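# Fork a loaded pallet into the station seat

## Task

With the fork, place the pallet and the workpieces on it into the station so that it lies flat on the seat, sits between the two side guides and is pushed fully and squarely against the back stop. All workpieces must still be upright on the pallet, and the result must hold without the robot supporting anything.

## Robot and tools

Robot: one six-joint arm (UR-style: shoulder pan, shoulder lift, elbow, wrist 1, wrist 2, wrist 3) carrying a rigid steel lifting fork. The fork has no motor and no sensor, so no command opens, closes or grips anything. A load stays on only through the fork's shape, gravity and friction. The two blades are 240 mm long, 30 mm wide and 8 mm thick, 110 mm apart, and extend along the tool point's -y axis. Their load-bearing faces look along the tool's -z, so the blades are level when tool +z points straight down. If the blades tip down toward their noses, the load slides off.

Tool point: centred between the tines, halfway along the blades, on the load-bearing plane. The blade noses are 120 mm from it toward tool -y. The upright legs behind the load are 120 mm toward tool +y. A flat block sticks out about 9 cm from the last joint's axis toward tool -y and rotates with the fork.

Scene frame: the origin is on the table top directly below the arm base. +z is up, and +y is to the left when looking along +x. The base may be slightly tilted. The reported tool position becomes less exact at long reach.

Tool execute_actions, argument actions: a list holding at most one item.
- An empty list only returns the current state.
- A wait is {"steps": N}, with N from 1 to 300 control steps of 1/30 s each. It sends nothing new and returns once N steps have passed since the previous result, counting your reply time.
- A move is {"rows": [...], "steps": N}, with N from 1 to 15 (15 if omitted). rows holds 1 to 15 rows. The single arm gets one row per control step. If there are fewer rows than steps, the last row repeats.
- The optional pictures flag (true/false) turns camera images on or off. They are on by default.
- A refused call sends nothing to the robot.

Each row is six numbers in [-1, 1], ordered dx, dy, dz, rx, ry, rz. Together they are an offset, not an absolute pose, expressed in the tool point's own axes. 1.0 stands for 0.6 m of translation or 180 degrees of rotation. rx, ry, rz form a single rotation vector.

Every row is measured from one reference: the tool pose in the most recent result that reported it. Before any result in the scene has reported it, the reference is wherever the robot is when the action begins. Rows are not chained onto the previous row. An all-zero row is not a pause: it pulls the tool back to the reference pose.

Motion limits: at each step the commanded pose is clipped to at most 100 mm and 16 degrees from the measured pose. Damped inverse kinematics then drives the joints, favouring position over orientation when both cannot be met. Commands are smoothed, with a lag of about 0.17 s. Joint speed and acceleration are capped, so after a big move the arm may still be short of the goal. After the last step it continues only to the last clipped pose. Read the reported pose and send the remainder in the next call. The elbow cannot go fully straight. Joint ranges (rad): pan ±3.142, elbow 0 to 3.142, all others ±6.283.

Results:
- State line: end_effector_position in metres, end_effector_quat_wxyz, and linear and angular velocities in m/s and rad/s, all in the scene frame.
- Joint positions: in base-to-tip order.
- Hand target: the pose the controller is currently heading toward.
- Wrist force and Wrist torque: [x y z] in the tool's axes. They include contacts, held weight and inertia. The fork's own weight is already removed. Offsets are up to about 5.5 N and noise has a standard deviation of about 3.4 N, with saturation near 100 N. When pressing on a surface, the force points back into the arm. "no reading" is normal at the start.
- "pose unreachable": the clearance check changed or blocked the command. Any post or block under the base counts as part of the arm for this check.
- HELD: marks steps where some or all of your row was withheld.

A heavier load makes the tool sag lower and tilt more than commanded. Compare the reported pose with what you sent and correct for it.

Faults:
- If a joint's contact torque reaches its limit, the arm halts for 10 s and drops the rest of the call. Limits (N m): pan 310, lift 310, elbow 141, each wrist 50.7. Held weight counts toward these.
- An outside force of 150 N on the arm, tool or load causes the same halt, during which the arm yields.
- Holding a load heats the motors, including while you think. MOTOR HOT appears from 70 °C. At 85 °C an OVER-TEMPERATURE FAULT applies the brakes until the motors cool, which can take minutes.

Cameras: cam_high (672x504), cam_low (672x504) and cam_wrist (504x504 fisheye), delivered in that order. Calibration is supplied per camera but may be off by a few degrees and millimetres.

zoom_image: takes camera and region [x0, y0, x1, y1] in pixels from the top-left corner, at most 504x504. It returns a closer view of that camera's latest image.

read_manual: returns only the URDF licence texts and never moves the robot.

finished_scene: takes scene, the number of the current scene. The goal must already be met and stable. Ending a reply without any tool call ends everything.

Cautions:
- Keep the blades level or tipped slightly back while carrying.
- Move gently so workpieces stay upright. Loose objects may occasionally get a brief push from outside.
- Never drop or knock anything off the table; that fails the task.
- Avoid slamming, hard hits and very hard pushes.
- Before finishing, withdraw the fork so the pallet stays in place by itself.

Each tool is called after "Request:" as a command line: name --argument value for each argument, lists and objects as JSON in quotes; but a table of rows of numbers goes row by row, as --pt "numbers of a row", without its own name.

## Session

Request:
execute_actions --actions '[]'

Scene clock: 0.00 s of 6000.00 s.
end_effector_position=(+1.1175, +0.1561, +0.1411) end_effector_quat_wxyz=(+0.265, +0.957, -0.035, +0.113) end_effector_velocity=(-0.000, +0.000, -0.000) end_effector_angular_velocity=(+0.000, +0.000, +0.000)
Joint positions: [ 0.116 -0.439  1.223 -2.607 -2.907  1.489]
Joint velocities: [-0.  0. -0. -0.  0. -0.]
Wrist force (N, on the end effector, along its own x y z axes, offset not removed): no reading
Wrist torque (N m, same axes, about the end effector's origin, offset not removed): no reading
Hand target: +1.118, +0.156, +0.141; +0.265, +0.957, -0.035, +0.113
camera_calibration (this result's frames):
cam_wrist: T_world_to_cam=[[0.978759, -0.0202058, 0.204015, -1.11402], [-0.160956, -0.692086, 0.70364, 0.0718054], [0.126978, -0.721532, -0.680638, 0.184035], [0, 0, 0, 1]] pos_world=[1.07854, 0.159973, 0.302012]

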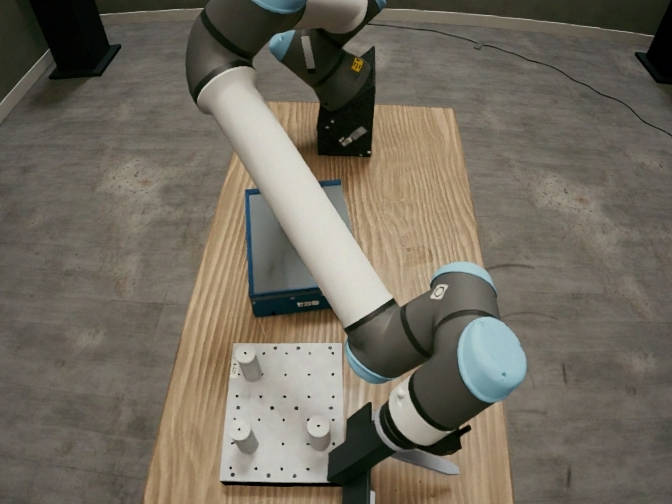

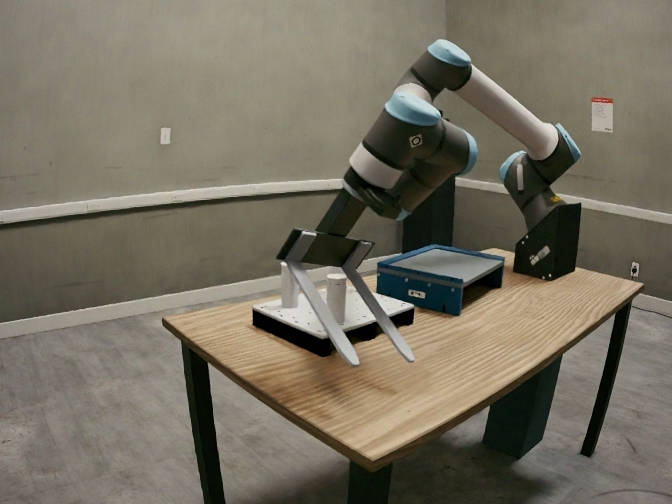

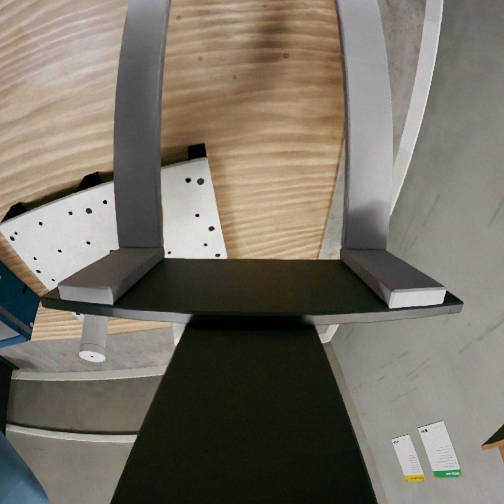

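Request:
execute_actions --actions '[{"rows":[[-0.084,0.116,-0.354,0,0,0]],"steps":15}]' --pictures false

Request:
execute_actions --actions '[{"rows":[[0,0,-0.08,0.12,0,-0.5]],"steps":15}]' --pictures false

Request:
execute_actions --actions '[{"rows":[[0,0,0,0.1,0,-0.5]],"steps":15}]' --pictures false

Request:
execute_actions --actions '[{"rows":[[0,0,0,0,0,-0.5]],"steps":15}]'

Scene clock: 7.03 s of 6000.00 s.
end_effector_position=(+1.0368, +0.2006, +0.3085) end_effector_quat_wxyz=(+0.258, +0.954, -0.019, +0.154) end_effector_velocity=(-0.136, +0.043, +0.251) end_effector_angular_velocity=(+0.059, -0.049, +0.029)
Joint positions: [ 0.268 -0.638  1.388 -2.309 -2.912  1.773]
Joint velocities: [ 0.219 -0.333  0.151  0.851  0.054  0.718]
Wrist force (N, on the end effector, along its own x y z axes, offset not removed): [-1.1 0.5 0.2]
Wrist torque (N m, same axes, about the end effector's origin, offset not removed): [0.14 0.10 0.30]
Hand target: +1.017, +0.205, +0.338; +0.255, +0.955, -0.020, +0.152
Off the commanded pose: 0.038 m, 5 deg.
Steps of this call (steps 1 to 90: nothing new was sent; then 3.53 s passed at rest; steps 91 to 105: all 15 steps of this action). Readings (end_effector_position):
91: (+1.1175, +0.1561, +0.1411)
92: (+1.1166, +0.1569, +0.1437)
94: (+1.1053, +0.1653, +0.1699)
98: (+1.0804, +0.1799, +0.2227)
105: the state above

Scene clock: 7.53 s of 6000.00 s.
end_effector_position=(+1.0233, +0.2224, +0.3480) end_effector_quat_wxyz=(+0.233, +0.948, +0.199, +0.084) end_effector_velocity=(-0.003, +0.005, +0.001) end_effector_angular_velocity=(-0.083, +0.607, +0.989)
Joint positions: [ 0.287 -0.588  1.169 -2.022 -2.8    1.443]
Joint velocities: [-0.041  0.258 -0.58   0.453  0.23  -1.027]
Wrist force (N, on the end effector, along its own x y z axes, offset not removed): [-4.9 -0.8 -4.7]
Wrist torque (N m, same axes, about the end effector's origin, offset not removed): [-1.14 0.95 1.12]
Hand target: +1.023, +0.220, +0.350; +0.221, +0.928, +0.295, +0.054
Off the commanded pose: 0.002 m, 66 deg; orientation clipped at the last step of the last action.
Steps of this call (steps 1 to 15: all 15 steps of this action). Readings (end_effector_position):
1: (+1.0327, +0.2019, +0.3159)
2: (+1.0300, +0.2045, +0.3215)
4: (+1.0333, +0.2140, +0.3323)
8: (+1.0273, +0.2194, +0.3444)
15: the state above

Scene clock: 8.03 s of 6000.00 s.
end_effector_position=(+1.0233, +0.2218, +0.3478) end_effector_quat_wxyz=(+0.195, +0.863, +0.466, +0.001) end_effector_velocity=(+0.001, +0.004, -0.003) end_effector_angular_velocity=(-0.073, +0.535, +1.042)
Joint positions: [ 0.274 -0.426  0.857 -1.787 -2.701  0.935]
Joint velocities: [-0.006  0.372 -0.635  0.474  0.18  -0.968]
Wrist force (N, on the end effector, along its own x y z axes, offset not removed): [-0.5 -1.0 -2.6]
Wrist torque (N m, same axes, about the end effector's origin, offset not removed): [-0.82 0.22 0.16]
Hand target: +1.024, +0.220, +0.349; +0.178, +0.814, +0.553, -0.023
Off the commanded pose: 0.001 m, 58 deg; orientation clipped at the last step of the last action.
Steps of this call (steps 1 to 15: all 15 steps of this action). Readings (end_effector_position):
1: (+1.0232, +0.2226, +0.3481)
2: (+1.0231, +0.2226, +0.3481)
4: (+1.0231, +0.2221, +0.3482)
8: (+1.0231, +0.2216, +0.3481)
15: the state above

Scene clock: 8.53 s of 6000.00 s.
end_effector_position=(+1.0251, +0.2228, +0.3479) end_effector_quat_wxyz=(+0.187, +0.687, +0.699, -0.065) end_effector_velocity=(+0.003, +0.003, +0.000) end_effector_angular_velocity=(-0.252, +0.428, +1.098)
Joint positions: [ 0.298 -0.248  0.616 -1.639 -2.703  0.421]
Joint velocities: [ 0.06   0.294 -0.329  0.224 -0.018 -1.009]
Wrist force (N, on the end effector, along its own x y z axes, offset not removed): [-8.4 -3.0 0.2]
Wrist torque (N m, same axes, about the end effector's origin, offset not removed): [-0.55 1.59 1.44]
Hand target: +1.027, +0.222, +0.348; +0.181, +0.608, +0.768, -0.089
Off the commanded pose: 0.002 m, 56 deg; orientation clipped at the last step of the last action.
Steps of this call (steps 1 to 15: all 15 steps of this action). Readings (end_effector_position):
1: (+1.0233, +0.2219, +0.3477)
2: (+1.0235, +0.2220, +0.3478)
4: (+1.0239, +0.2221, +0.3478)
8: (+1.0244, +0.2222, +0.3478)
15: the state above
camera_calibration (this result's frames):
cam_wrist: T_world_to_cam=[[0.0143629, 0.923316, -0.383773, -0.0815232], [0.905621, 0.150681, 0.396416, -1.21661], [0.423845, -0.353247, -0.83401, 0.0515855], [0, 0, 0, 1]] pos_world=[1.0811, 0.276815, 0.494021]

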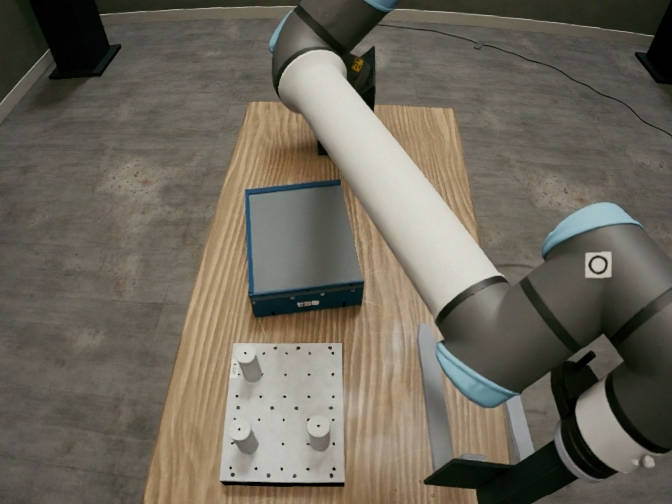

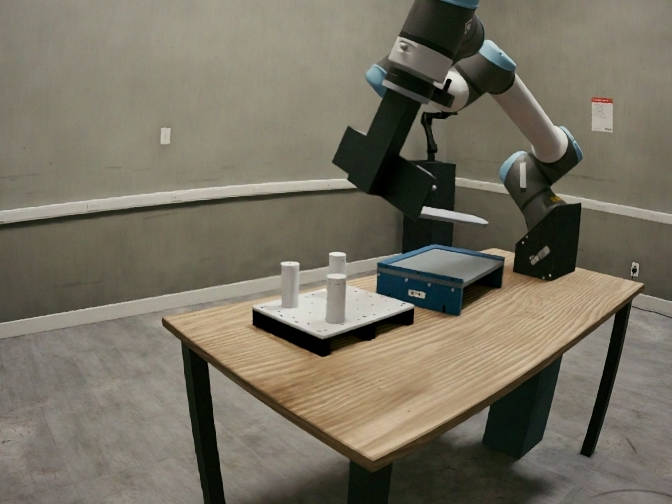

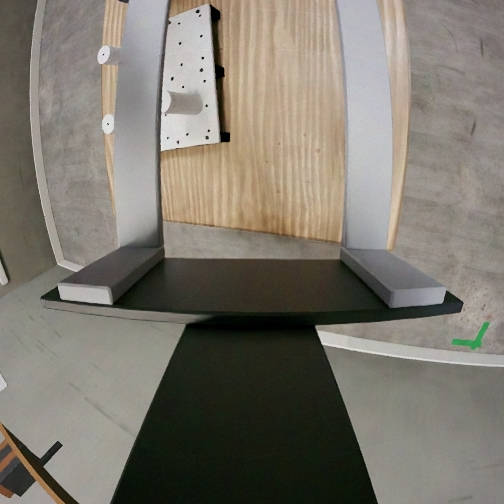

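Good view now; measure.

Request:
zoom_image --camera "cam_high" --region '[190, 320, 410, 504]'

Request:
zoom_image --camera "cam_high" --region '[210, 160, 410, 330]'

Region (190, 320, 410, 504) of cam_high's 672x504 image, scaled by 2.291, with more detail than that image has; it fills the top 422 rows of this view, and the rest is white.

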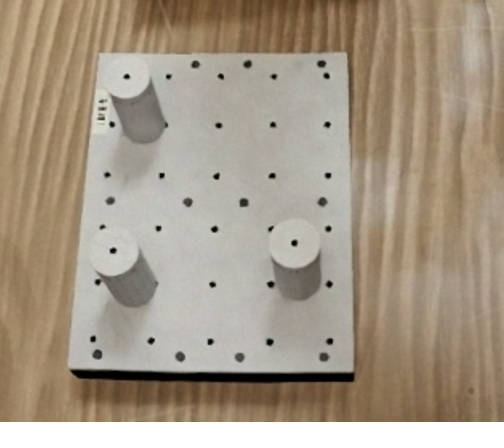

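Region (210, 160, 410, 330) of cam_high's 672x504 image, scaled by 2.520, with more detail than that image has; it fills the top 428 rows of this view, and the rest is white.

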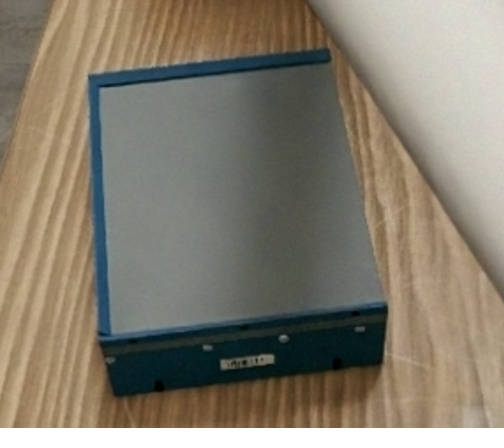

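Request:
execute_actions --actions '[{"rows":[[0,0,0,-0.05,0.1324,-0.5046]],"steps":15}]' --pictures false

Request:
execute_actions --actions '[{"rows":[[0,0,0,-0.03,0.08,-0.28]],"steps":15}]' --pictures false

Request:
execute_actions --actions '[{"steps":12}]' --pictures false

Scene clock: 19.20 s of 6000.00 s.
end_effector_position=(+1.0257, +0.2279, +0.3457) end_effector_quat_wxyz=(+0.160, +0.558, +0.810, -0.089) end_effector_velocity=(+0.001, -0.002, +0.002) end_effector_angular_velocity=(-0.001, +0.000, +0.002)
Joint positions: [ 0.313 -0.187  0.561 -1.614 -2.667  0.108]
Joint velocities: [-0.    -0.002 -0.001  0.001 -0.001 -0.004]
Wrist force (N, on the end effector, along its own x y z axes, offset not removed): [-4.9 -1.7 2.8]
Wrist torque (N m, same axes, about the end effector's origin, offset not removed): [0.15 0.43 0.93]
Hand target: +1.026, +0.228, +0.346; +0.160, +0.558, +0.810, -0.089
Off the commanded pose: 0.006 m, 75 deg; orientation clipped at the last step of the last action.
Steps of this call (steps 1 to 90: nothing new was sent; then 7.17 s passed at rest; steps 91 to 105: all 15 steps of this action). Readings (end_effector_position):
91: (+1.0269, +0.2222, +0.3484)
92: (+1.0267, +0.2237, +0.3479)
94: (+1.0250, +0.2292, +0.3454)
97: (+1.0258, +0.2275, +0.3458) HELD
98: (+1.0257, +0.2279, +0.3456) HELD
99: (+1.0257, +0.2279, +0.3457) HELD
100: (+1.0256, +0.2280, +0.3457) HELD
101: (+1.0256, +0.2280, +0.3457) HELD
102: (+1.0257, +0.2279, +0.3457) HELD
103: (+1.0257, +0.2280, +0.3457) HELD
104: (+1.0257, +0.2279, +0.3457) HELD
105: the state above HELD
pose unreachable: on one or more control steps of this call an arm could not follow its commanded pose, so it was not sent that pose on those steps. On the call's last step it was still not sent that pose. It may still have moved: this result reports where it is.
cause: the commanded pose would bring two parts of the arm too close to each other (joints 4 (wrist 1) to 6 (wrist 3) lie between them).

Scene clock: 19.70 s of 6000.00 s.
end_effector_position=(+1.0257, +0.2277, +0.3456) end_effector_quat_wxyz=(+0.155, +0.545, +0.819, -0.090) end_effector_velocity=(+0.000, +0.001, +0.000) end_effector_angular_velocity=(+0.011, +0.077, +0.167)
Joint positions: [ 0.313 -0.185  0.561 -1.614 -2.66   0.079]
Joint velocities: [ 0.005  0.012 -0.005  0.003  0.046 -0.168]
Wrist force (N, on the end effector, along its own x y z axes, offset not removed): [0.9 0.4 2.2]
Wrist torque (N m, same axes, about the end effector's origin, offset not removed): [0.46 -0.18 0.20]
Hand target: +1.026, +0.228, +0.346; +0.150, +0.532, +0.828, -0.091
Off the commanded pose: 0.000 m, 51 deg; orientation clipped at the last step of the last action.
Steps of this call (steps 1 to 15: all 15 steps of this action). Readings (end_effector_position):
1: (+1.0257, +0.2279, +0.3457)
2: (+1.0257, +0.2278, +0.3457)
4: (+1.0257, +0.2278, +0.3458)
8: (+1.0257, +0.2276, +0.3457)
15: the state above

Scene clock: 20.10 s of 6000.00 s.
end_effector_position=(+1.0261, +0.2279, +0.3457) end_effector_quat_wxyz=(+0.142, +0.511, +0.843, -0.091) end_effector_velocity=(+0.001, +0.000, -0.000) end_effector_angular_velocity=(+0.021, +0.089, +0.207)
Joint positions: [ 0.316 -0.181  0.561 -1.616 -2.637 -0.003]
Joint velocities: [ 0.006  0.003  0.015 -0.015  0.061 -0.214]
Wrist force (N, on the end effector, along its own x y z axes, offset not removed): [-5.4 -1.5 -1.5]
Wrist torque (N m, same axes, about the end effector's origin, offset not removed): [-0.71 1.03 1.09]
Hand target: +1.026, +0.228, +0.346; +0.136, +0.495, +0.853, -0.091
Off the commanded pose: 0.000 m, 46 deg; orientation clipped at the last step of the last action.
Steps of this call (steps 1 to 12: nothing new was sent). Readings (end_effector_position):
1: (+1.0257, +0.2278, +0.3456)
2: (+1.0257, +0.2278, +0.3456)
4: (+1.0258, +0.2278, +0.3456)
8: (+1.0259, +0.2278, +0.3457)
12: the state above

Request:
execute_actions --actions '[{"rows":[[0.08,-0.15,0.1,-0.003,0.108,-0.003]],"steps":15}]' --pictures false

Request:
execute_actions --actions '[{"rows":[[0,0,0,0,0.01,-0.36]],"steps":15}]' --pictures false

Request:
execute_actions --actions '[{"rows":[[0,0,0,0,0,-0.18]],"steps":15}]' --pictures false

Request:
execute_actions --actions '[{"steps":12}]' --pictures false

Scene clock: 23.60 s of 6000.00 s.
end_effector_position=(+0.9418, +0.2109, +0.2786) end_effector_quat_wxyz=(-0.002, +0.512, +0.859, -0.018) end_effector_velocity=(-0.065, -0.019, -0.037) end_effector_angular_velocity=(+0.190, -0.077, -0.043)
Joint positions: [ 0.24  -0.38   0.938 -1.827 -2.339 -0.093]
Joint velocities: [-0.035 -0.219  0.43  -0.443  0.136 -0.145]
Wrist force (N, on the end effector, along its own x y z axes, offset not removed): [-4.5 -4.1 1.2]
Wrist torque (N m, same axes, about the end effector's origin, offset not removed): [-0.37 1.05 0.99]
Hand target: +0.934, +0.209, +0.274; -0.002, +0.514, +0.857, -0.003
Off the commanded pose: 0.009 m, 2 deg.
Steps of this call (steps 1 to 90: nothing new was sent; steps 91 to 105: all 15 steps of this action). Readings (end_effector_position):
91: (+1.0257, +0.2279, +0.3457)
92: (+1.0256, +0.2262, +0.3446)
94: (+1.0153, +0.2164, +0.3313)
98: (+0.9768, +0.2174, +0.3002)
105: the state above

Scene clock: 24.10 s of 6000.00 s.
end_effector_position=(+0.9423, +0.2139, +0.2783) end_effector_quat_wxyz=(-0.020, +0.271, +0.962, -0.023) end_effector_velocity=(-0.002, +0.001, -0.001) end_effector_angular_velocity=(+0.021, +0.126, +1.209)
Joint positions: [ 0.285 -0.371  0.998 -1.815 -2.315 -0.535]
Joint velocities: [ 0.093 -0.054  0.25   0.014  0.038 -1.007]
Wrist force (N, on the end effector, along its own x y z axes, offset not removed): [-5.7 0.1 -3.1]
Wrist torque (N m, same axes, about the end effector's origin, offset not removed): [-0.36 1.04 1.08]
Hand target: +0.944, +0.214, +0.278; -0.029, +0.165, +0.985, -0.025
Off the commanded pose: 0.003 m, 35 deg; orientation clipped at the last step of the last action.
Steps of this call (steps 1 to 15: all 15 steps of this action). Readings (end_effector_position):
1: (+0.9399, +0.2104, +0.2775)
2: (+0.9386, +0.2111, +0.2770)
4: (+0.9380, +0.2148, +0.2774)
8: (+0.9415, +0.2139, +0.2781)
15: the state above

Scene clock: 24.60 s of 6000.00 s.
end_effector_position=(+0.9420, +0.2151, +0.2783) end_effector_quat_wxyz=(-0.032, +0.015, +0.999, -0.023) end_effector_velocity=(+0.001, -0.009, -0.000) end_effector_angular_velocity=(+0.080, -0.050, +0.357)
Joint positions: [ 0.321 -0.429  1.157 -1.861 -2.304 -0.992]
Joint velocities: [ 0.017 -0.115  0.228 -0.216  0.021 -0.416]
Wrist force (N, on the end effector, along its own x y z axes, offset not removed): [-3.7 -5.6 2.8]
Wrist torque (N m, same axes, about the end effector's origin, offset not removed): [-0.76 0.97 0.72]
Hand target: +0.942, +0.214, +0.278; -0.028, -0.007, +0.999, -0.018
Off the commanded pose: 0.001 m, 3 deg.
Steps of this call (steps 1 to 15: all 15 steps of this action). Readings (end_effector_position):
1: (+0.9422, +0.2139, +0.2783)
2: (+0.9421, +0.2141, +0.2783)
4: (+0.9421, +0.2150, +0.2782)
8: (+0.9419, +0.2160, +0.2784)
15: the state above

Scene clock: 25.00 s of 6000.00 s.
end_effector_position=(+0.9421, +0.2141, +0.2784) end_effector_quat_wxyz=(-0.028, -0.006, +0.999, -0.018) end_effector_velocity=(+0.000, -0.001, +0.001) end_effector_angular_velocity=(+0.003, -0.004, +0.012)
Joint positions: [ 0.323 -0.445  1.187 -1.892 -2.301 -1.044]
Joint velocities: [ 0.001 -0.006  0.009 -0.01   0.    -0.016]
Wrist force (N, on the end effector, along its own x y z axes, offset not removed): [-3.2 -5.7 2.4]
Wrist torque (N m, same axes, about the end effector's origin, offset not removed): [-0.81 0.47 0.54]
Hand target: +0.942, +0.214, +0.278; -0.028, -0.007, +0.999, -0.018
Off the commanded pose: 0.000 m, 0 deg.
Steps of this call (steps 1 to 12: nothing new was sent). Readings (end_effector_position):
1: (+0.9421, +0.2149, +0.2784)
2: (+0.9421, +0.2146, +0.2784)
4: (+0.9421, +0.2144, +0.2784)
8: (+0.9421, +0.2141, +0.2784)
12: the state above

Request:
execute_actions --actions '[{"rows":[[0.002,-0.034,0.398,-0.0115,-0.0178,-0.0133]],"steps":15}]' --pictures false

Request:
execute_actions --actions '[{"steps":15}]' --pictures false

Scene clock: 28.60 s of 6000.00 s.
end_effector_position=(+0.9212, +0.1858, +0.0837) end_effector_quat_wxyz=(-0.017, -0.023, +1.000, -0.007) end_effector_velocity=(+0.001, -0.026, -0.316) end_effector_angular_velocity=(+0.061, -0.117, +0.014)
Joint positions: [ 0.184 -0.392  1.407 -2.326 -2.337 -1.285]
Joint velocities: [-0.238  0.202  0.188 -0.793 -0.042 -0.459]
Wrist force (N, on the end effector, along its own x y z axes, offset not removed): [-3.1 -0.8 9.6]
Wrist torque (N m, same axes, about the end effector's origin, offset not removed): [1.03 1.08 1.04]
Hand target: +0.924, +0.183, +0.045; -0.006, -0.025, +1.000, -0.002
Off the commanded pose: 0.043 m, 2 deg.
Steps of this call (steps 1 to 90: nothing new was sent; then 0.10 s passed at rest; steps 91 to 105: all 15 steps of this action). Readings (end_effector_position):
91: (+0.9421, +0.2141, +0.2784)
92: (+0.9423, +0.2128, +0.2760)
94: (+0.9396, +0.2051, +0.2480)
98: (+0.9305, +0.1976, +0.1860)
105: the state above

Scene clock: 29.10 s of 6000.00 s.
end_effector_position=(+0.9238, +0.1829, +0.0451) end_effector_quat_wxyz=(-0.006, -0.025, +1.000, -0.002) end_effector_velocity=(+0.000, -0.002, -0.005) end_effector_angular_velocity=(+0.001, -0.002, -0.000)
Joint positions: [ 0.154 -0.365  1.428 -2.435 -2.341 -1.352]
Joint velocities: [-0.005  0.002  0.003 -0.013 -0.001 -0.009]
Wrist force (N, on the end effector, along its own x y z axes, offset not removed): [-2.4 -2.3 -2.0]
Wrist torque (N m, same axes, about the end effector's origin, offset not removed): [-0.92 0.53 0.75]
Hand target: +0.924, +0.183, +0.045; -0.006, -0.025, +1.000, -0.002
Off the commanded pose: 0.006 m, 1 deg.
Steps of this call (steps 1 to 15: nothing new was sent). Readings (end_effector_position):
1: (+0.9216, +0.1850, +0.0744)
2: (+0.9221, +0.1845, +0.0670)
4: (+0.9230, +0.1838, +0.0573)
8: (+0.9236, +0.1832, +0.0487)
15: the state above

Request:
execute_actions --actions '[{"rows":[[-0.004,-0.01,0.018,-0.0006,-0.002,-0.0006],[-0.0075,-0.019,0.037,-0.0013,-0.0038,-0.0013]],"steps":15}]'

Request:
zoom_image --camera "cam_low" --region '[290, 290, 490, 400]'

Scene clock: 31.10 s of 6000.00 s.
end_effector_position=(+0.9284, +0.1719, +0.0237) end_effector_quat_wxyz=(-0.000, -0.027, +1.000, -0.000) end_effector_velocity=(+0.002, -0.004, -0.006) end_effector_angular_velocity=(+0.002, -0.006, -0.001)
Joint positions: [ 0.13  -0.356  1.439 -2.495 -2.344 -1.4  ]
Joint velocities: [-0.007  0.003  0.003 -0.021 -0.001 -0.015]
Wrist force (N, on the end effector, along its own x y z axes, offset not removed): [-4.3 -5.1 2.7]
Wrist torque (N m, same axes, about the end effector's origin, offset not removed): [-0.50 0.68 1.03]
Hand target: +0.929, +0.172, +0.023; +0.000, -0.027, +1.000, -0.000
Off the commanded pose: 0.001 m, 0 deg.
Steps of this call (steps 1 to 45: nothing new was sent; steps 46 to 60: all 15 steps of this action). Readings (end_effector_position):
46: (+0.9238, +0.1828, +0.0445)
47: (+0.9239, +0.1824, +0.0438)
49: (+0.9250, +0.1791, +0.0375)
53: (+0.9272, +0.1740, +0.0279)
60: the state above
camera_calibration (this result's frames):
cam_wrist: T_world_to_cam=[[-0.99767, -0.0592454, -0.0338271, 0.942679], [-0.0660355, 0.963156, 0.26071, -0.227239], [0.0171349, 0.262336, -0.964824, 0.0790788], [0, 0, 0, 1]] pos_world=[0.924122, 0.253971, 0.167429]

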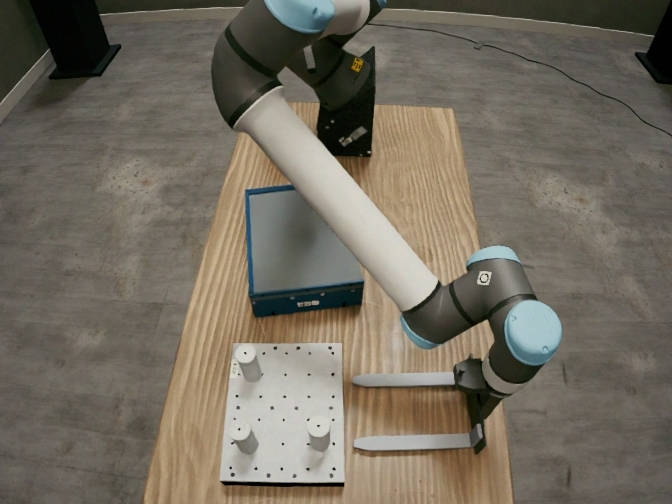

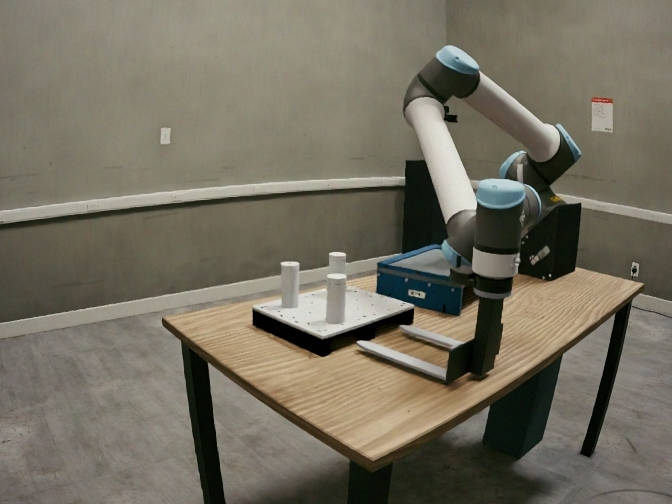

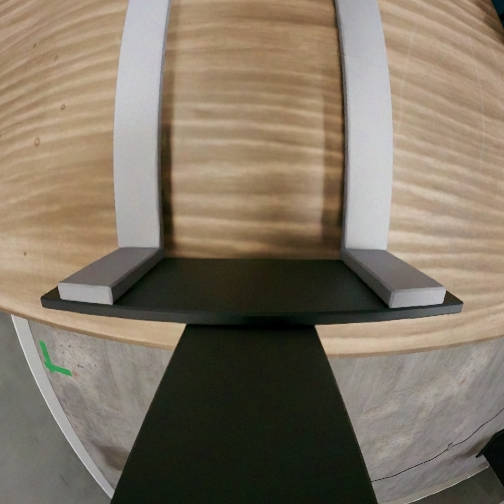

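Region (290, 290, 490, 400) of cam_low's 672x504 image, scaled by 2.520, with more detail than that image has; it fills the top 277 rows of this view, and the rest is white.

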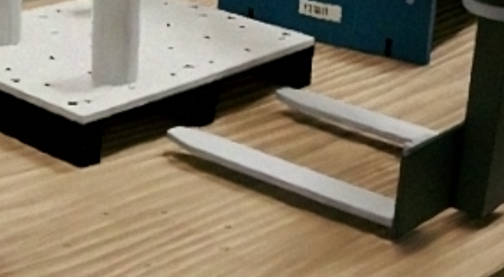

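Insert to about 5 cm short.

Request:
execute_actions --actions '[{"rows":[[0,-0.01,0,0,0,0],[0,-0.02,0,0,0,0],[0,-0.03,0,0,0,0],[0,-0.045,0,0,0,0],[0,-0.06,0,0,0,0],[0,-0.075,0,0,0,0],[0,-0.09,0,0,0,0],[0,-0.105,0,0,0,0],[0,-0.12,0,0,0,0],[0,-0.135,0,0,0,0],[0,-0.15,0,0,0,0],[0,-0.165,0,0,0,0],[0,-0.18,0,0,0,0],[0,-0.195,0,0,0,0],[0,-0.21,0,0,0,0]]}]' --pictures false

Request:
execute_actions --actions '[{"rows":[[0,-0.09,0,0,0,0],[0,-0.105,0,0,0,0],[0,-0.12,0,0,0,0],[0,-0.135,0,0,0,0],[0,-0.15,0,0,0,0],[0,-0.165,0,0,0,0],[0,-0.18,0,0,0,0],[0,-0.195,0,0,0,0],[0,-0.21,0,0,0,0]],"steps":15}]'

Scene clock: 34.83 s of 6000.00 s.
end_effector_position=(+0.9330, +0.0918, +0.0232) end_effector_quat_wxyz=(-0.002, -0.026, +1.000, -0.001) end_effector_velocity=(+0.013, -0.255, +0.000) end_effector_angular_velocity=(-0.004, +0.005, -0.006)
Joint positions: [ 0.07  -0.438  1.508 -2.538 -2.352 -1.479]
Joint velocities: [-0.191 -0.256  0.199 -0.124 -0.023 -0.256]
Wrist force (N, on the end effector, along its own x y z axes, offset not removed): [-2.1 -3.9 0.7]
Wrist torque (N m, same axes, about the end effector's origin, offset not removed): [-0.85 0.24 0.48]
Hand target: +0.935, +0.048, +0.023; -0.002, -0.026, +1.000, -0.001
Off the commanded pose: 0.046 m, 0 deg.
Steps of this call (steps 1 to 90: nothing new was sent; then 0.23 s passed at rest; steps 91 to 105: all 15 steps of this action). Readings (end_effector_position):
91: (+0.9286, +0.1716, +0.0230)
92: (+0.9286, +0.1712, +0.0230)
94: (+0.9287, +0.1674, +0.0231)
98: (+0.9299, +0.1473, +0.0232)
105: the state above

Scene clock: 35.33 s of 6000.00 s.
end_effector_position=(+0.9390, -0.0242, +0.0233) end_effector_quat_wxyz=(-0.002, -0.026, +1.000, -0.002) end_effector_velocity=(+0.004, -0.080, +0.001) end_effector_angular_velocity=(+0.005, -0.008, +0.011)
Joint positions: [-0.017 -0.55   1.583 -2.584 -2.359 -1.599]
Joint velocities: [-0.061 -0.081  0.052 -0.043  0.004 -0.105]
Wrist force (N, on the end effector, along its own x y z axes, offset not removed): [-1.3 -11.4 2.6]
Wrist torque (N m, same axes, about the end effector's origin, offset not removed): [-1.64 0.27 0.35]
Hand target: +0.940, -0.034, +0.023; -0.002, -0.026, +1.000, -0.001
Off the commanded pose: 0.010 m, 0 deg.
Steps of this call (steps 1 to 15: all 15 steps of this action). Readings (end_effector_position):
1: (+0.9335, +0.0831, +0.0232)
2: (+0.9339, +0.0744, +0.0231)
4: (+0.9349, +0.0571, +0.0230)
8: (+0.9367, +0.0217, +0.0229)
15: the state above
camera_calibration (this result's frames):
cam_wrist: T_world_to_cam=[[-0.997965, -0.0564392, -0.0296689, 0.941891], [-0.0621998, 0.964079, 0.25823, -0.0411038], [0.0140289, 0.25955, -0.965628, 0.132861], [0, 0, 0, 1]] pos_world=[0.935554, 0.0583029, 0.166853]

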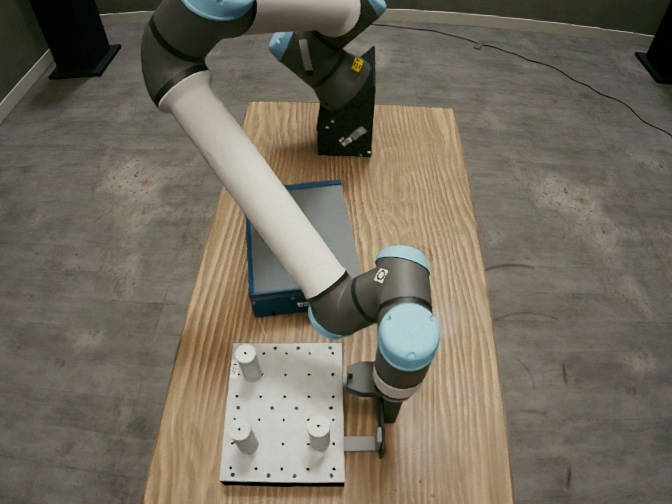

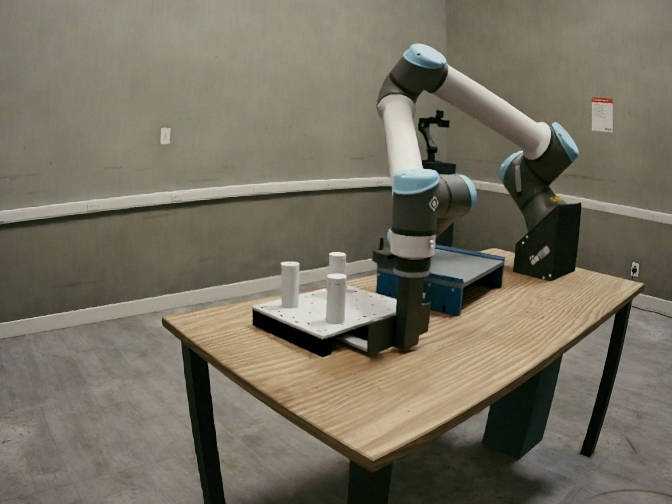

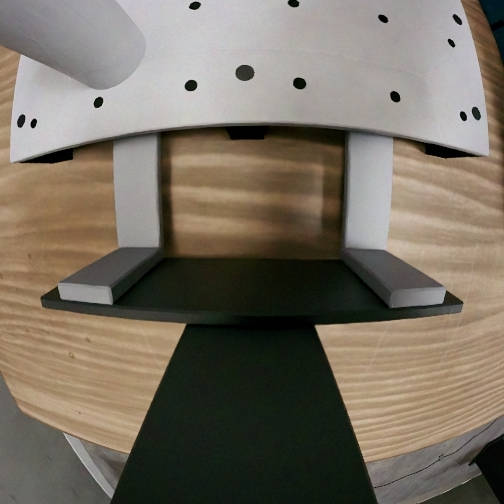

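Request:
execute_actions --actions '[{"rows":[[-0.002,-0.03,0,-0.001,-0.001,-0.001],[-0.004,-0.04,0,-0.001,-0.001,-0.002],[-0.007,-0.05,0,-0.001,-0.001,-0.003],[-0.007,-0.06,0,-0.001,-0.001,-0.003],[-0.007,-0.07,0,-0.001,-0.001,-0.003],[-0.007,-0.08,0,-0.001,-0.001,-0.003],[-0.007,-0.09,0,-0.001,-0.001,-0.003],[-0.007,-0.096,0,-0.001,-0.001,-0.003]],"steps":15}]'

Scene clock: 38.63 s of 6000.00 s.
end_effector_position=(+0.9457, -0.0777, +0.0235) end_effector_quat_wxyz=(-0.001, -0.030, +1.000, -0.000) end_effector_velocity=(+0.004, -0.032, +0.002) end_effector_angular_velocity=(+0.002, -0.004, +0.003)
Joint positions: [-0.058 -0.599  1.603 -2.6   -2.356 -1.668]
Joint velocities: [-0.023 -0.03   0.012 -0.011  0.002 -0.041]
Wrist force (N, on the end effector, along its own x y z axes, offset not removed): [-8.0 -4.6 -1.9]
Wrist torque (N m, same axes, about the end effector's origin, offset not removed): [-1.16 1.46 1.48]
Hand target: +0.946, -0.081, +0.024; -0.001, -0.030, +1.000, -0.000
Off the commanded pose: 0.004 m, 0 deg.
Steps of this call (steps 1 to 84: nothing new was sent; steps 85 to 99: all 15 steps of this action). Readings (end_effector_position):
85: (+0.9395, -0.0339, +0.0235)
86: (+0.9396, -0.0345, +0.0235)
88: (+0.9407, -0.0393, +0.0234)
92: (+0.9437, -0.0567, +0.0235)
99: the state above
camera_calibration (this result's frames):
cam_wrist: T_world_to_cam=[[-0.997353, -0.0650741, -0.0324377, 0.94438], [-0.0713018, 0.962706, 0.260986, 0.0192935], [0.0142445, 0.262608, -0.964797, 0.146873], [0, 0, 0, 1]] pos_world=[0.941164, 0.00431081, 0.167301]

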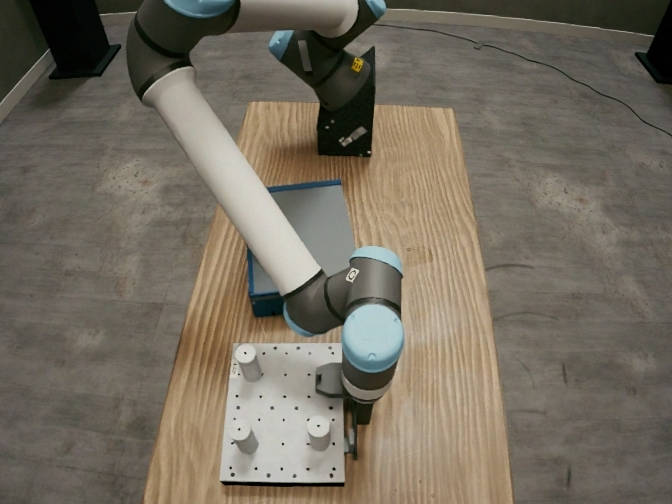

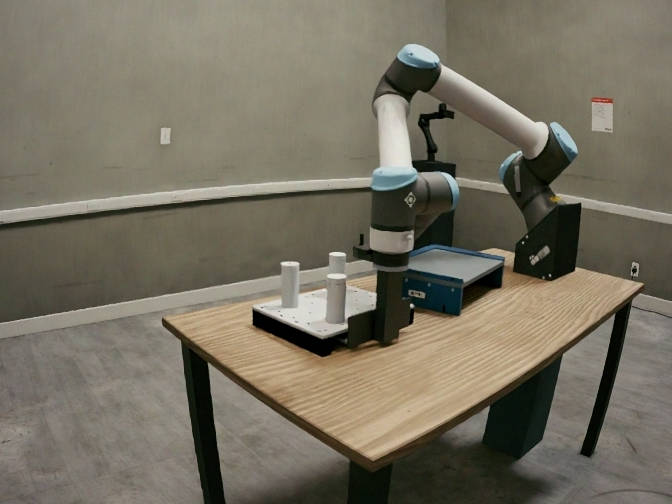

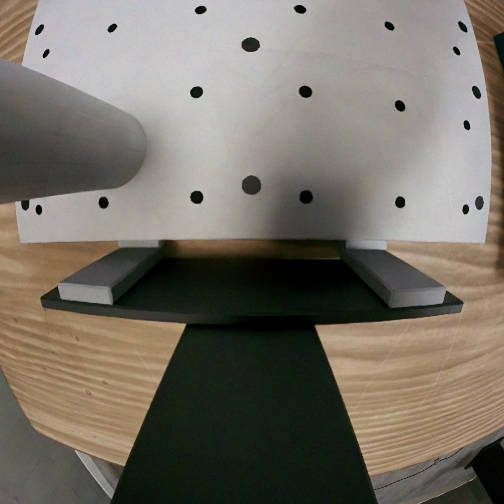

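Request:
execute_actions --actions '[{"rows":[[0,-0.008,-0.004,0,0,0],[0,-0.008,-0.008,0,0,0],[0,-0.008,-0.012,0,0,0],[0,-0.008,-0.015,0,0,0],[0,-0.008,-0.018,0,0,0],[0,-0.008,-0.021,0,0,0],[0,-0.008,-0.024,0,0,0],[0,-0.008,-0.028,0,0,0],[0,-0.008,-0.032,0,0,0],[0,-0.008,-0.037,0,0,0],[0,-0.008,-0.043,0,0,0],[0,-0.008,-0.05,0,0,0],[0,-0.008,-0.058,0,0,0],[0,-0.008,-0.067,0,0,0],[0,-0.008,-0.077,0,0,0]]}]' --pictures false

Request:
execute_actions --actions '[{"rows":[[0,0,-0.047,0,0,0],[0,0,-0.059,0,0,0],[0,0,-0.072,0,0,0],[0,0,-0.086,0,0,0],[0,0,-0.1,0,0,0],[0.002,0,-0.114,0,0,0],[0.005,0,-0.128,0,0,0],[0.009,0,-0.142,0,0,0],[0.014,0,-0.156,0,0,0],[0.02,0,-0.17,0,0,0],[0.027,0,-0.183,0,0,0],[0.035,0,-0.194,0,0,0],[0.044,0,-0.203,0,0,0],[0.054,0,-0.21,0,0,0],[0.065,0,-0.215,0,0,0]]}]' --pictures false

Request:
execute_actions --actions '[{"rows":[[0.05,0.002,-0.045,0,0,-0.002],[0.062,0.004,-0.045,0,0,-0.004],[0.075,0.006,-0.045,0,0,-0.006],[0.089,0.008,-0.045,0,0,-0.008],[0.103,0.01,-0.045,0,0,-0.01],[0.117,0.012,-0.045,0,0,-0.012],[0.131,0.014,-0.045,0,0,-0.014],[0.145,0.016,-0.045,0,0,-0.016],[0.159,0.018,-0.045,0,0,-0.018],[0.173,0.02,-0.045,0,0,-0.02],[0.187,0.022,-0.045,0,0,-0.022],[0.201,0.024,-0.045,0,0,-0.024],[0.215,0.026,-0.045,0,0,-0.026],[0.229,0.028,-0.045,0,0,-0.028],[0.243,0.03,-0.045,0,0,-0.03]]}]' --pictures false

Request:
execute_actions --actions '[{"rows":[[0.084,0.013,0,0,0,-0.012],[0.098,0.016,0,0,0,-0.014],[0.112,0.019,0,0,0,-0.016],[0.126,0.022,0,0,0,-0.018],[0.14,0.025,0,0,0,-0.02],[0.154,0.028,0,0,0,-0.022],[0.168,0.031,0,0,0,-0.023],[0.182,0.034,0,0,0,-0.023],[0.196,0.037,0,0,0,-0.023],[0.21,0.04,0,0,0,-0.023],[0.224,0.043,0,0,0,-0.023],[0.238,0.046,0,0,0,-0.023],[0.252,0.049,0,0,0,-0.023],[0.266,0.052,0,0,0,-0.023],[0.28,0.055,0,0,0,-0.023]]}]' --pictures false

Request:
execute_actions --actions '[{"rows":[[0.084,0.018,0,0,0,0],[0.098,0.021,0,0,0,0],[0.112,0.024,0,0,0,0],[0.126,0.027,0,0,0,0],[0.14,0.03,0,0,0,0],[0.154,0.033,0,0,0,0],[0.168,0.036,0,0,0,0],[0.182,0.039,0,0,0,0],[0.196,0.042,0,0,0,0],[0.21,0.045,0,0,0,0],[0.223,0.048,0,0,0,0],[0.235,0.051,0,0,0,0],[0.245,0.054,0,0,0,0],[0.253,0.057,0,0,0,0],[0.26,0.06,0,0,0,0]]}]' --pictures false

Request:
execute_actions --actions '[{"steps":20}]' --pictures false

Scene clock: 50.13 s of 6000.00 s.
end_effector_position=(+0.9460, -0.0823, +0.0477) end_effector_quat_wxyz=(-0.001, -0.030, +1.000, -0.000) end_effector_velocity=(-0.001, +0.004, +0.107) end_effector_angular_velocity=(+0.002, -0.002, +0.006)
Joint positions: [-0.043 -0.627  1.605 -2.559 -2.356 -1.648]
Joint velocities: [ 0.083 -0.102  0.001  0.181  0.001  0.11 ]
Wrist force (N, on the end effector, along its own x y z axes, offset not removed): [-1.2 -5.1 42.0]
Wrist torque (N m, same axes, about the end effector's origin, offset not removed): [-0.42 1.00 1.05]
Hand target: +0.946, -0.082, +0.069; -0.000, -0.030, +1.000, -0.000
Off the commanded pose: 0.022 m, 0 deg.
Steps of this call (steps 1 to 90: nothing new was sent; then 8.00 s passed at rest; steps 91 to 105: all 15 steps of this action). Readings (end_effector_position):
91: (+0.9462, -0.0815, +0.0235)
92: (+0.9462, -0.0816, +0.0237)
94: (+0.9461, -0.0820, +0.0252)
98: (+0.9461, -0.0823, +0.0311)
105: the state above

Scene clock: 50.63 s of 6000.00 s.
end_effector_position=(+0.9325, -0.0829, +0.1457) end_effector_quat_wxyz=(+0.001, -0.030, +1.000, -0.001) end_effector_velocity=(-0.110, -0.005, +0.196) end_effector_angular_velocity=(+0.001, +0.008, -0.000)
Joint positions: [ 0.031 -0.729  1.621 -2.404 -2.355 -1.547]
Joint velocities: [ 0.151 -0.279  0.185  0.256  0.01   0.221]
Wrist force (N, on the end effector, along its own x y z axes, offset not removed): [-6.6 -5.2 27.0]
Wrist torque (N m, same axes, about the end effector's origin, offset not removed): [-1.37 1.01 1.03]
Hand target: +0.910, -0.084, +0.174; -0.001, -0.030, +1.000, -0.000
Off the commanded pose: 0.040 m, 0 deg.
Steps of this call (steps 1 to 15: all 15 steps of this action). Readings (end_effector_position):
1: (+0.9459, -0.0823, +0.0516)
2: (+0.9459, -0.0822, +0.0559)
4: (+0.9460, -0.0821, +0.0662)
8: (+0.9461, -0.0822, +0.0929)
15: the state above

Scene clock: 51.13 s of 6000.00 s.
end_effector_position=(+0.8331, -0.0773, +0.1712) end_effector_quat_wxyz=(-0.001, -0.061, +0.998, -0.001) end_effector_velocity=(-0.244, +0.019, +0.003) end_effector_angular_velocity=(-0.000, +0.005, +0.179)
Joint positions: [ 0.065 -0.851  1.844 -2.467 -2.353 -1.558]
Joint velocities: [ 0.047 -0.235  0.548 -0.26   0.005 -0.109]
Wrist force (N, on the end effector, along its own x y z axes, offset not removed): [1.9 -1.7 27.0]
Wrist torque (N m, same axes, about the end effector's origin, offset not removed): [-1.23 -0.08 -0.15]
Hand target: +0.789, -0.074, +0.171; -0.002, -0.077, +0.997, -0.001
Off the commanded pose: 0.047 m, 2 deg.
Steps of this call (steps 1 to 15: all 15 steps of this action). Readings (end_effector_position):
1: (+0.9285, -0.0831, +0.1519)
2: (+0.9241, -0.0833, +0.1570)
4: (+0.9142, -0.0833, +0.1634)
8: (+0.8882, -0.0816, +0.1690)
15: the state above

Scene clock: 51.63 s of 6000.00 s.
end_effector_position=(+0.7101, -0.0687, +0.1701) end_effector_quat_wxyz=(-0.002, -0.094, +0.996, -0.001) end_effector_velocity=(-0.253, +0.021, -0.001) end_effector_angular_velocity=(-0.000, -0.001, +0.025)
Joint positions: [ 0.088 -0.955  2.101 -2.594 -2.35  -1.59 ]
Joint velocities: [ 0.061 -0.175  0.472 -0.238  0.007  0.06 ]
Wrist force (N, on the end effector, along its own x y z axes, offset not removed): [-2.6 0.5 34.1]
Wrist torque (N m, same axes, about the end effector's origin, offset not removed): [0.26 0.75 0.49]
Hand target: +0.666, -0.065, +0.169; -0.002, -0.096, +0.995, -0.001
Off the commanded pose: 0.048 m, 0 deg.
Steps of this call (steps 1 to 15: all 15 steps of this action). Readings (end_effector_position):
1: (+0.8248, -0.0766, +0.1713)
2: (+0.8167, -0.0760, +0.1712)
4: (+0.8012, -0.0755, +0.1709)
8: (+0.7691, -0.0736, +0.1705)
15: the state above

Scene clock: 52.13 s of 6000.00 s.
end_effector_position=(+0.5870, -0.0655, +0.1689) end_effector_quat_wxyz=(-0.003, -0.094, +0.996, -0.001) end_effector_velocity=(-0.225, +0.012, +0.000) end_effector_angular_velocity=(-0.000, +0.001, +0.004)
Joint positions: [ 0.115 -1.038  2.321 -2.702 -2.347 -1.55 ]
Joint velocities: [ 0.07  -0.132  0.385 -0.185  0.011  0.093]
Wrist force (N, on the end effector, along its own x y z axes, offset not removed): [2.0 -2.0 36.0]
Wrist torque (N m, same axes, about the end effector's origin, offset not removed): [0.06 0.38 0.05]
Hand target: +0.552, -0.063, +0.169; -0.003, -0.094, +0.996, -0.001
Off the commanded pose: 0.037 m, 0 deg.
Steps of this call (steps 1 to 15: all 15 steps of this action). Readings (end_effector_position):
1: (+0.7015, -0.0680, +0.1701)
2: (+0.6931, -0.0675, +0.1699)
4: (+0.6775, -0.0673, +0.1696)
8: (+0.6450, -0.0669, +0.1693)
15: the state above

Scene clock: 52.80 s of 6000.00 s.
end_effector_position=(+0.5524, -0.0631, +0.1691) end_effector_quat_wxyz=(-0.003, -0.094, +0.996, -0.001) end_effector_velocity=(-0.001, -0.000, -0.000) end_effector_angular_velocity=(-0.000, +0.000, +0.000)
Joint positions: [ 0.127 -1.057  2.379 -2.73  -2.345 -1.534]
Joint velocities: [-0.    -0.001  0.002 -0.001 -0.    -0.   ]
Wrist force (N, on the end effector, along its own x y z axes, offset not removed): [-1.7 -5.9 34.8]
Wrist torque (N m, same axes, about the end effector's origin, offset not removed): [-0.61 0.37 0.34]
Hand target: +0.552, -0.063, +0.169; -0.003, -0.094, +0.996, -0.001
Off the commanded pose: 0.003 m, 0 deg.
Steps of this call (steps 1 to 20: nothing new was sent). Readings (end_effector_position):
1: (+0.5797, -0.0650, +0.1690)
2: (+0.5733, -0.0645, +0.1690)
4: (+0.5643, -0.0639, +0.1690)
8: (+0.5563, -0.0633, +0.1691)
20: the state above

Request:
execute_actions --actions '[{"rows":[[0.004,0.003,0.001,0,0,0],[0.01,0.007,0.002,0,0,0],[0.017,0.011,0.004,0,-0.001,-0.001],[0.024,0.016,0.005,0,-0.001,-0.001],[0.031,0.021,0.007,-0.0007,-0.002,-0.0015],[0.038,0.025,0.008,-0.0007,-0.002,-0.0015],[0.045,0.03,0.01,-0.0007,-0.002,-0.0015],[0.05,0.033,0.011,-0.0007,-0.002,-0.0015],[0.054,0.036,0.012,-0.0007,-0.002,-0.0015]],"steps":15}]' --pictures false

Request:
execute_actions --actions '[{"steps":12}]'

Request:
zoom_image --camera "cam_high" --region '[210, 160, 410, 330]'

Request:
zoom_image --camera "cam_low" --region '[370, 200, 550, 320]'

Scene clock: 57.47 s of 6000.00 s.
end_effector_position=(+0.5202, -0.0497, +0.1627) end_effector_quat_wxyz=(-0.000, -0.096, +0.995, +0.000) end_effector_velocity=(-0.030, +0.015, -0.005) end_effector_angular_velocity=(+0.001, -0.008, +0.005)
Joint positions: [ 0.146 -1.044  2.431 -2.785 -2.34  -1.518]
Joint velocities: [ 0.023  0.018  0.048 -0.055  0.003  0.019]
Wrist force (N, on the end effector, along its own x y z axes, offset not removed): [-2.6 -4.2 26.4]
Wrist torque (N m, same axes, about the end effector's origin, offset not removed): [-2.08 0.96 0.54]
Hand target: +0.517, -0.048, +0.162; +0.000, -0.096, +0.995, +0.000
Off the commanded pose: 0.004 m, 0 deg.
Steps of this call (steps 1 to 90: nothing new was sent; then 1.17 s passed at rest; steps 91 to 105: all 15 steps of this action). Readings (end_effector_position):
91: (+0.5523, -0.0631, +0.1691)
92: (+0.5521, -0.0630, +0.1691)
94: (+0.5499, -0.0621, +0.1687)
98: (+0.5382, -0.0572, +0.1663)
105: the state above

Scene clock: 57.87 s of 6000.00 s.
end_effector_position=(+0.5167, -0.0481, +0.1620) end_effector_quat_wxyz=(+0.000, -0.096, +0.995, +0.000) end_effector_velocity=(-0.002, +0.001, -0.001) end_effector_angular_velocity=(-0.000, +0.001, -0.001)
Joint positions: [ 0.148 -1.042  2.437 -2.792 -2.339 -1.516]
Joint velocities: [ 0.     0.001  0.002 -0.002  0.     0.003]
Wrist force (N, on the end effector, along its own x y z axes, offset not removed): [-6.0 -2.4 29.4]
Wrist torque (N m, same axes, about the end effector's origin, offset not removed): [-0.92 1.55 1.14]
Hand target: +0.517, -0.048, +0.162; +0.000, -0.096, +0.995, +0.000
Off the commanded pose: 0.000 m, 0 deg.
Steps of this call (steps 1 to 12: nothing new was sent). Readings (end_effector_position):
1: (+0.5194, -0.0493, +0.1625)
2: (+0.5187, -0.0490, +0.1624)
4: (+0.5178, -0.0486, +0.1622)
8: (+0.5169, -0.0482, +0.1621)
12: the state above
camera_calibration (this result's frames):
cam_wrist: T_world_to_cam=[[-0.97975, -0.197099, -0.0352379, 0.507883], [-0.199381, 0.944252, 0.261984, -0.0108356], [-0.0183634, 0.263705, -0.964429, 0.295692], [0, 0, 0, 1]] pos_world=[0.500868, 0.0323598, 0.305909]

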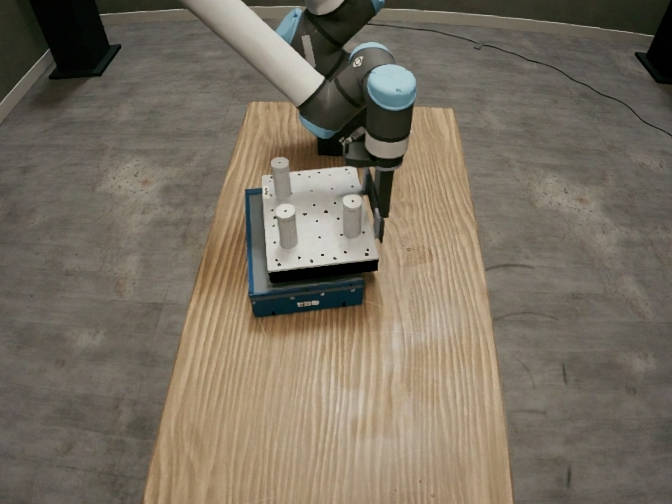

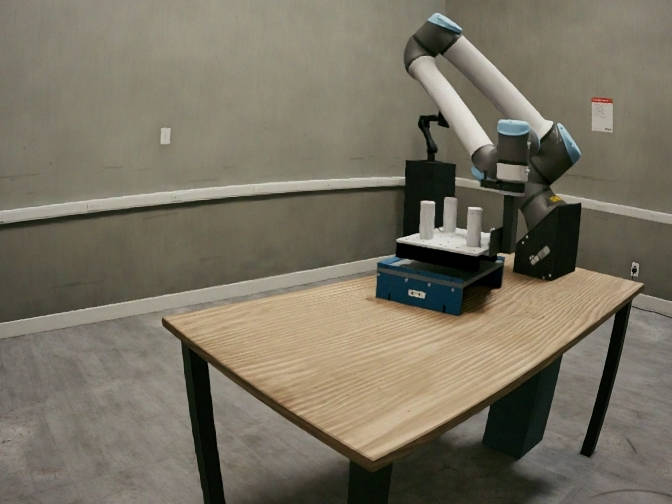

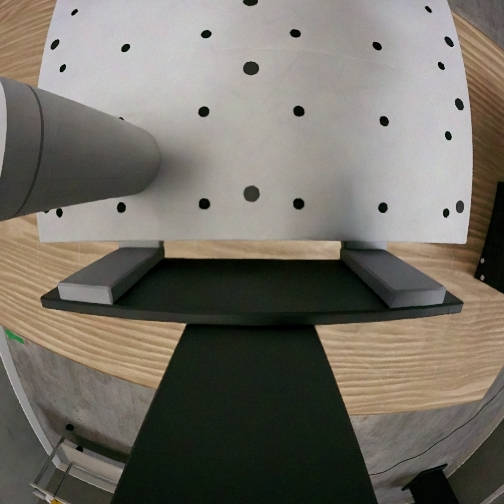

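Region (210, 160, 410, 330) of cam_high's 672x504 image, scaled by 2.520, with more detail than that image has; it fills the top 428 rows of this view, and the rest is white.

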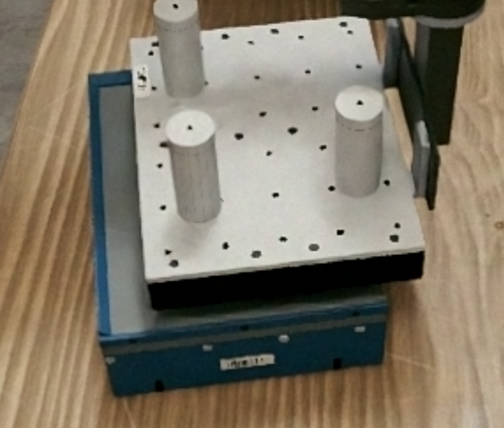

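Region (370, 200, 550, 320) of cam_low's 672x504 image, scaled by 2.800, with more detail than that image has.

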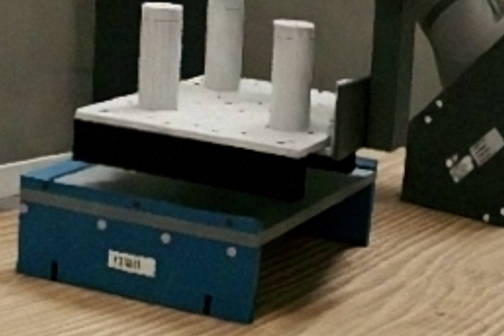

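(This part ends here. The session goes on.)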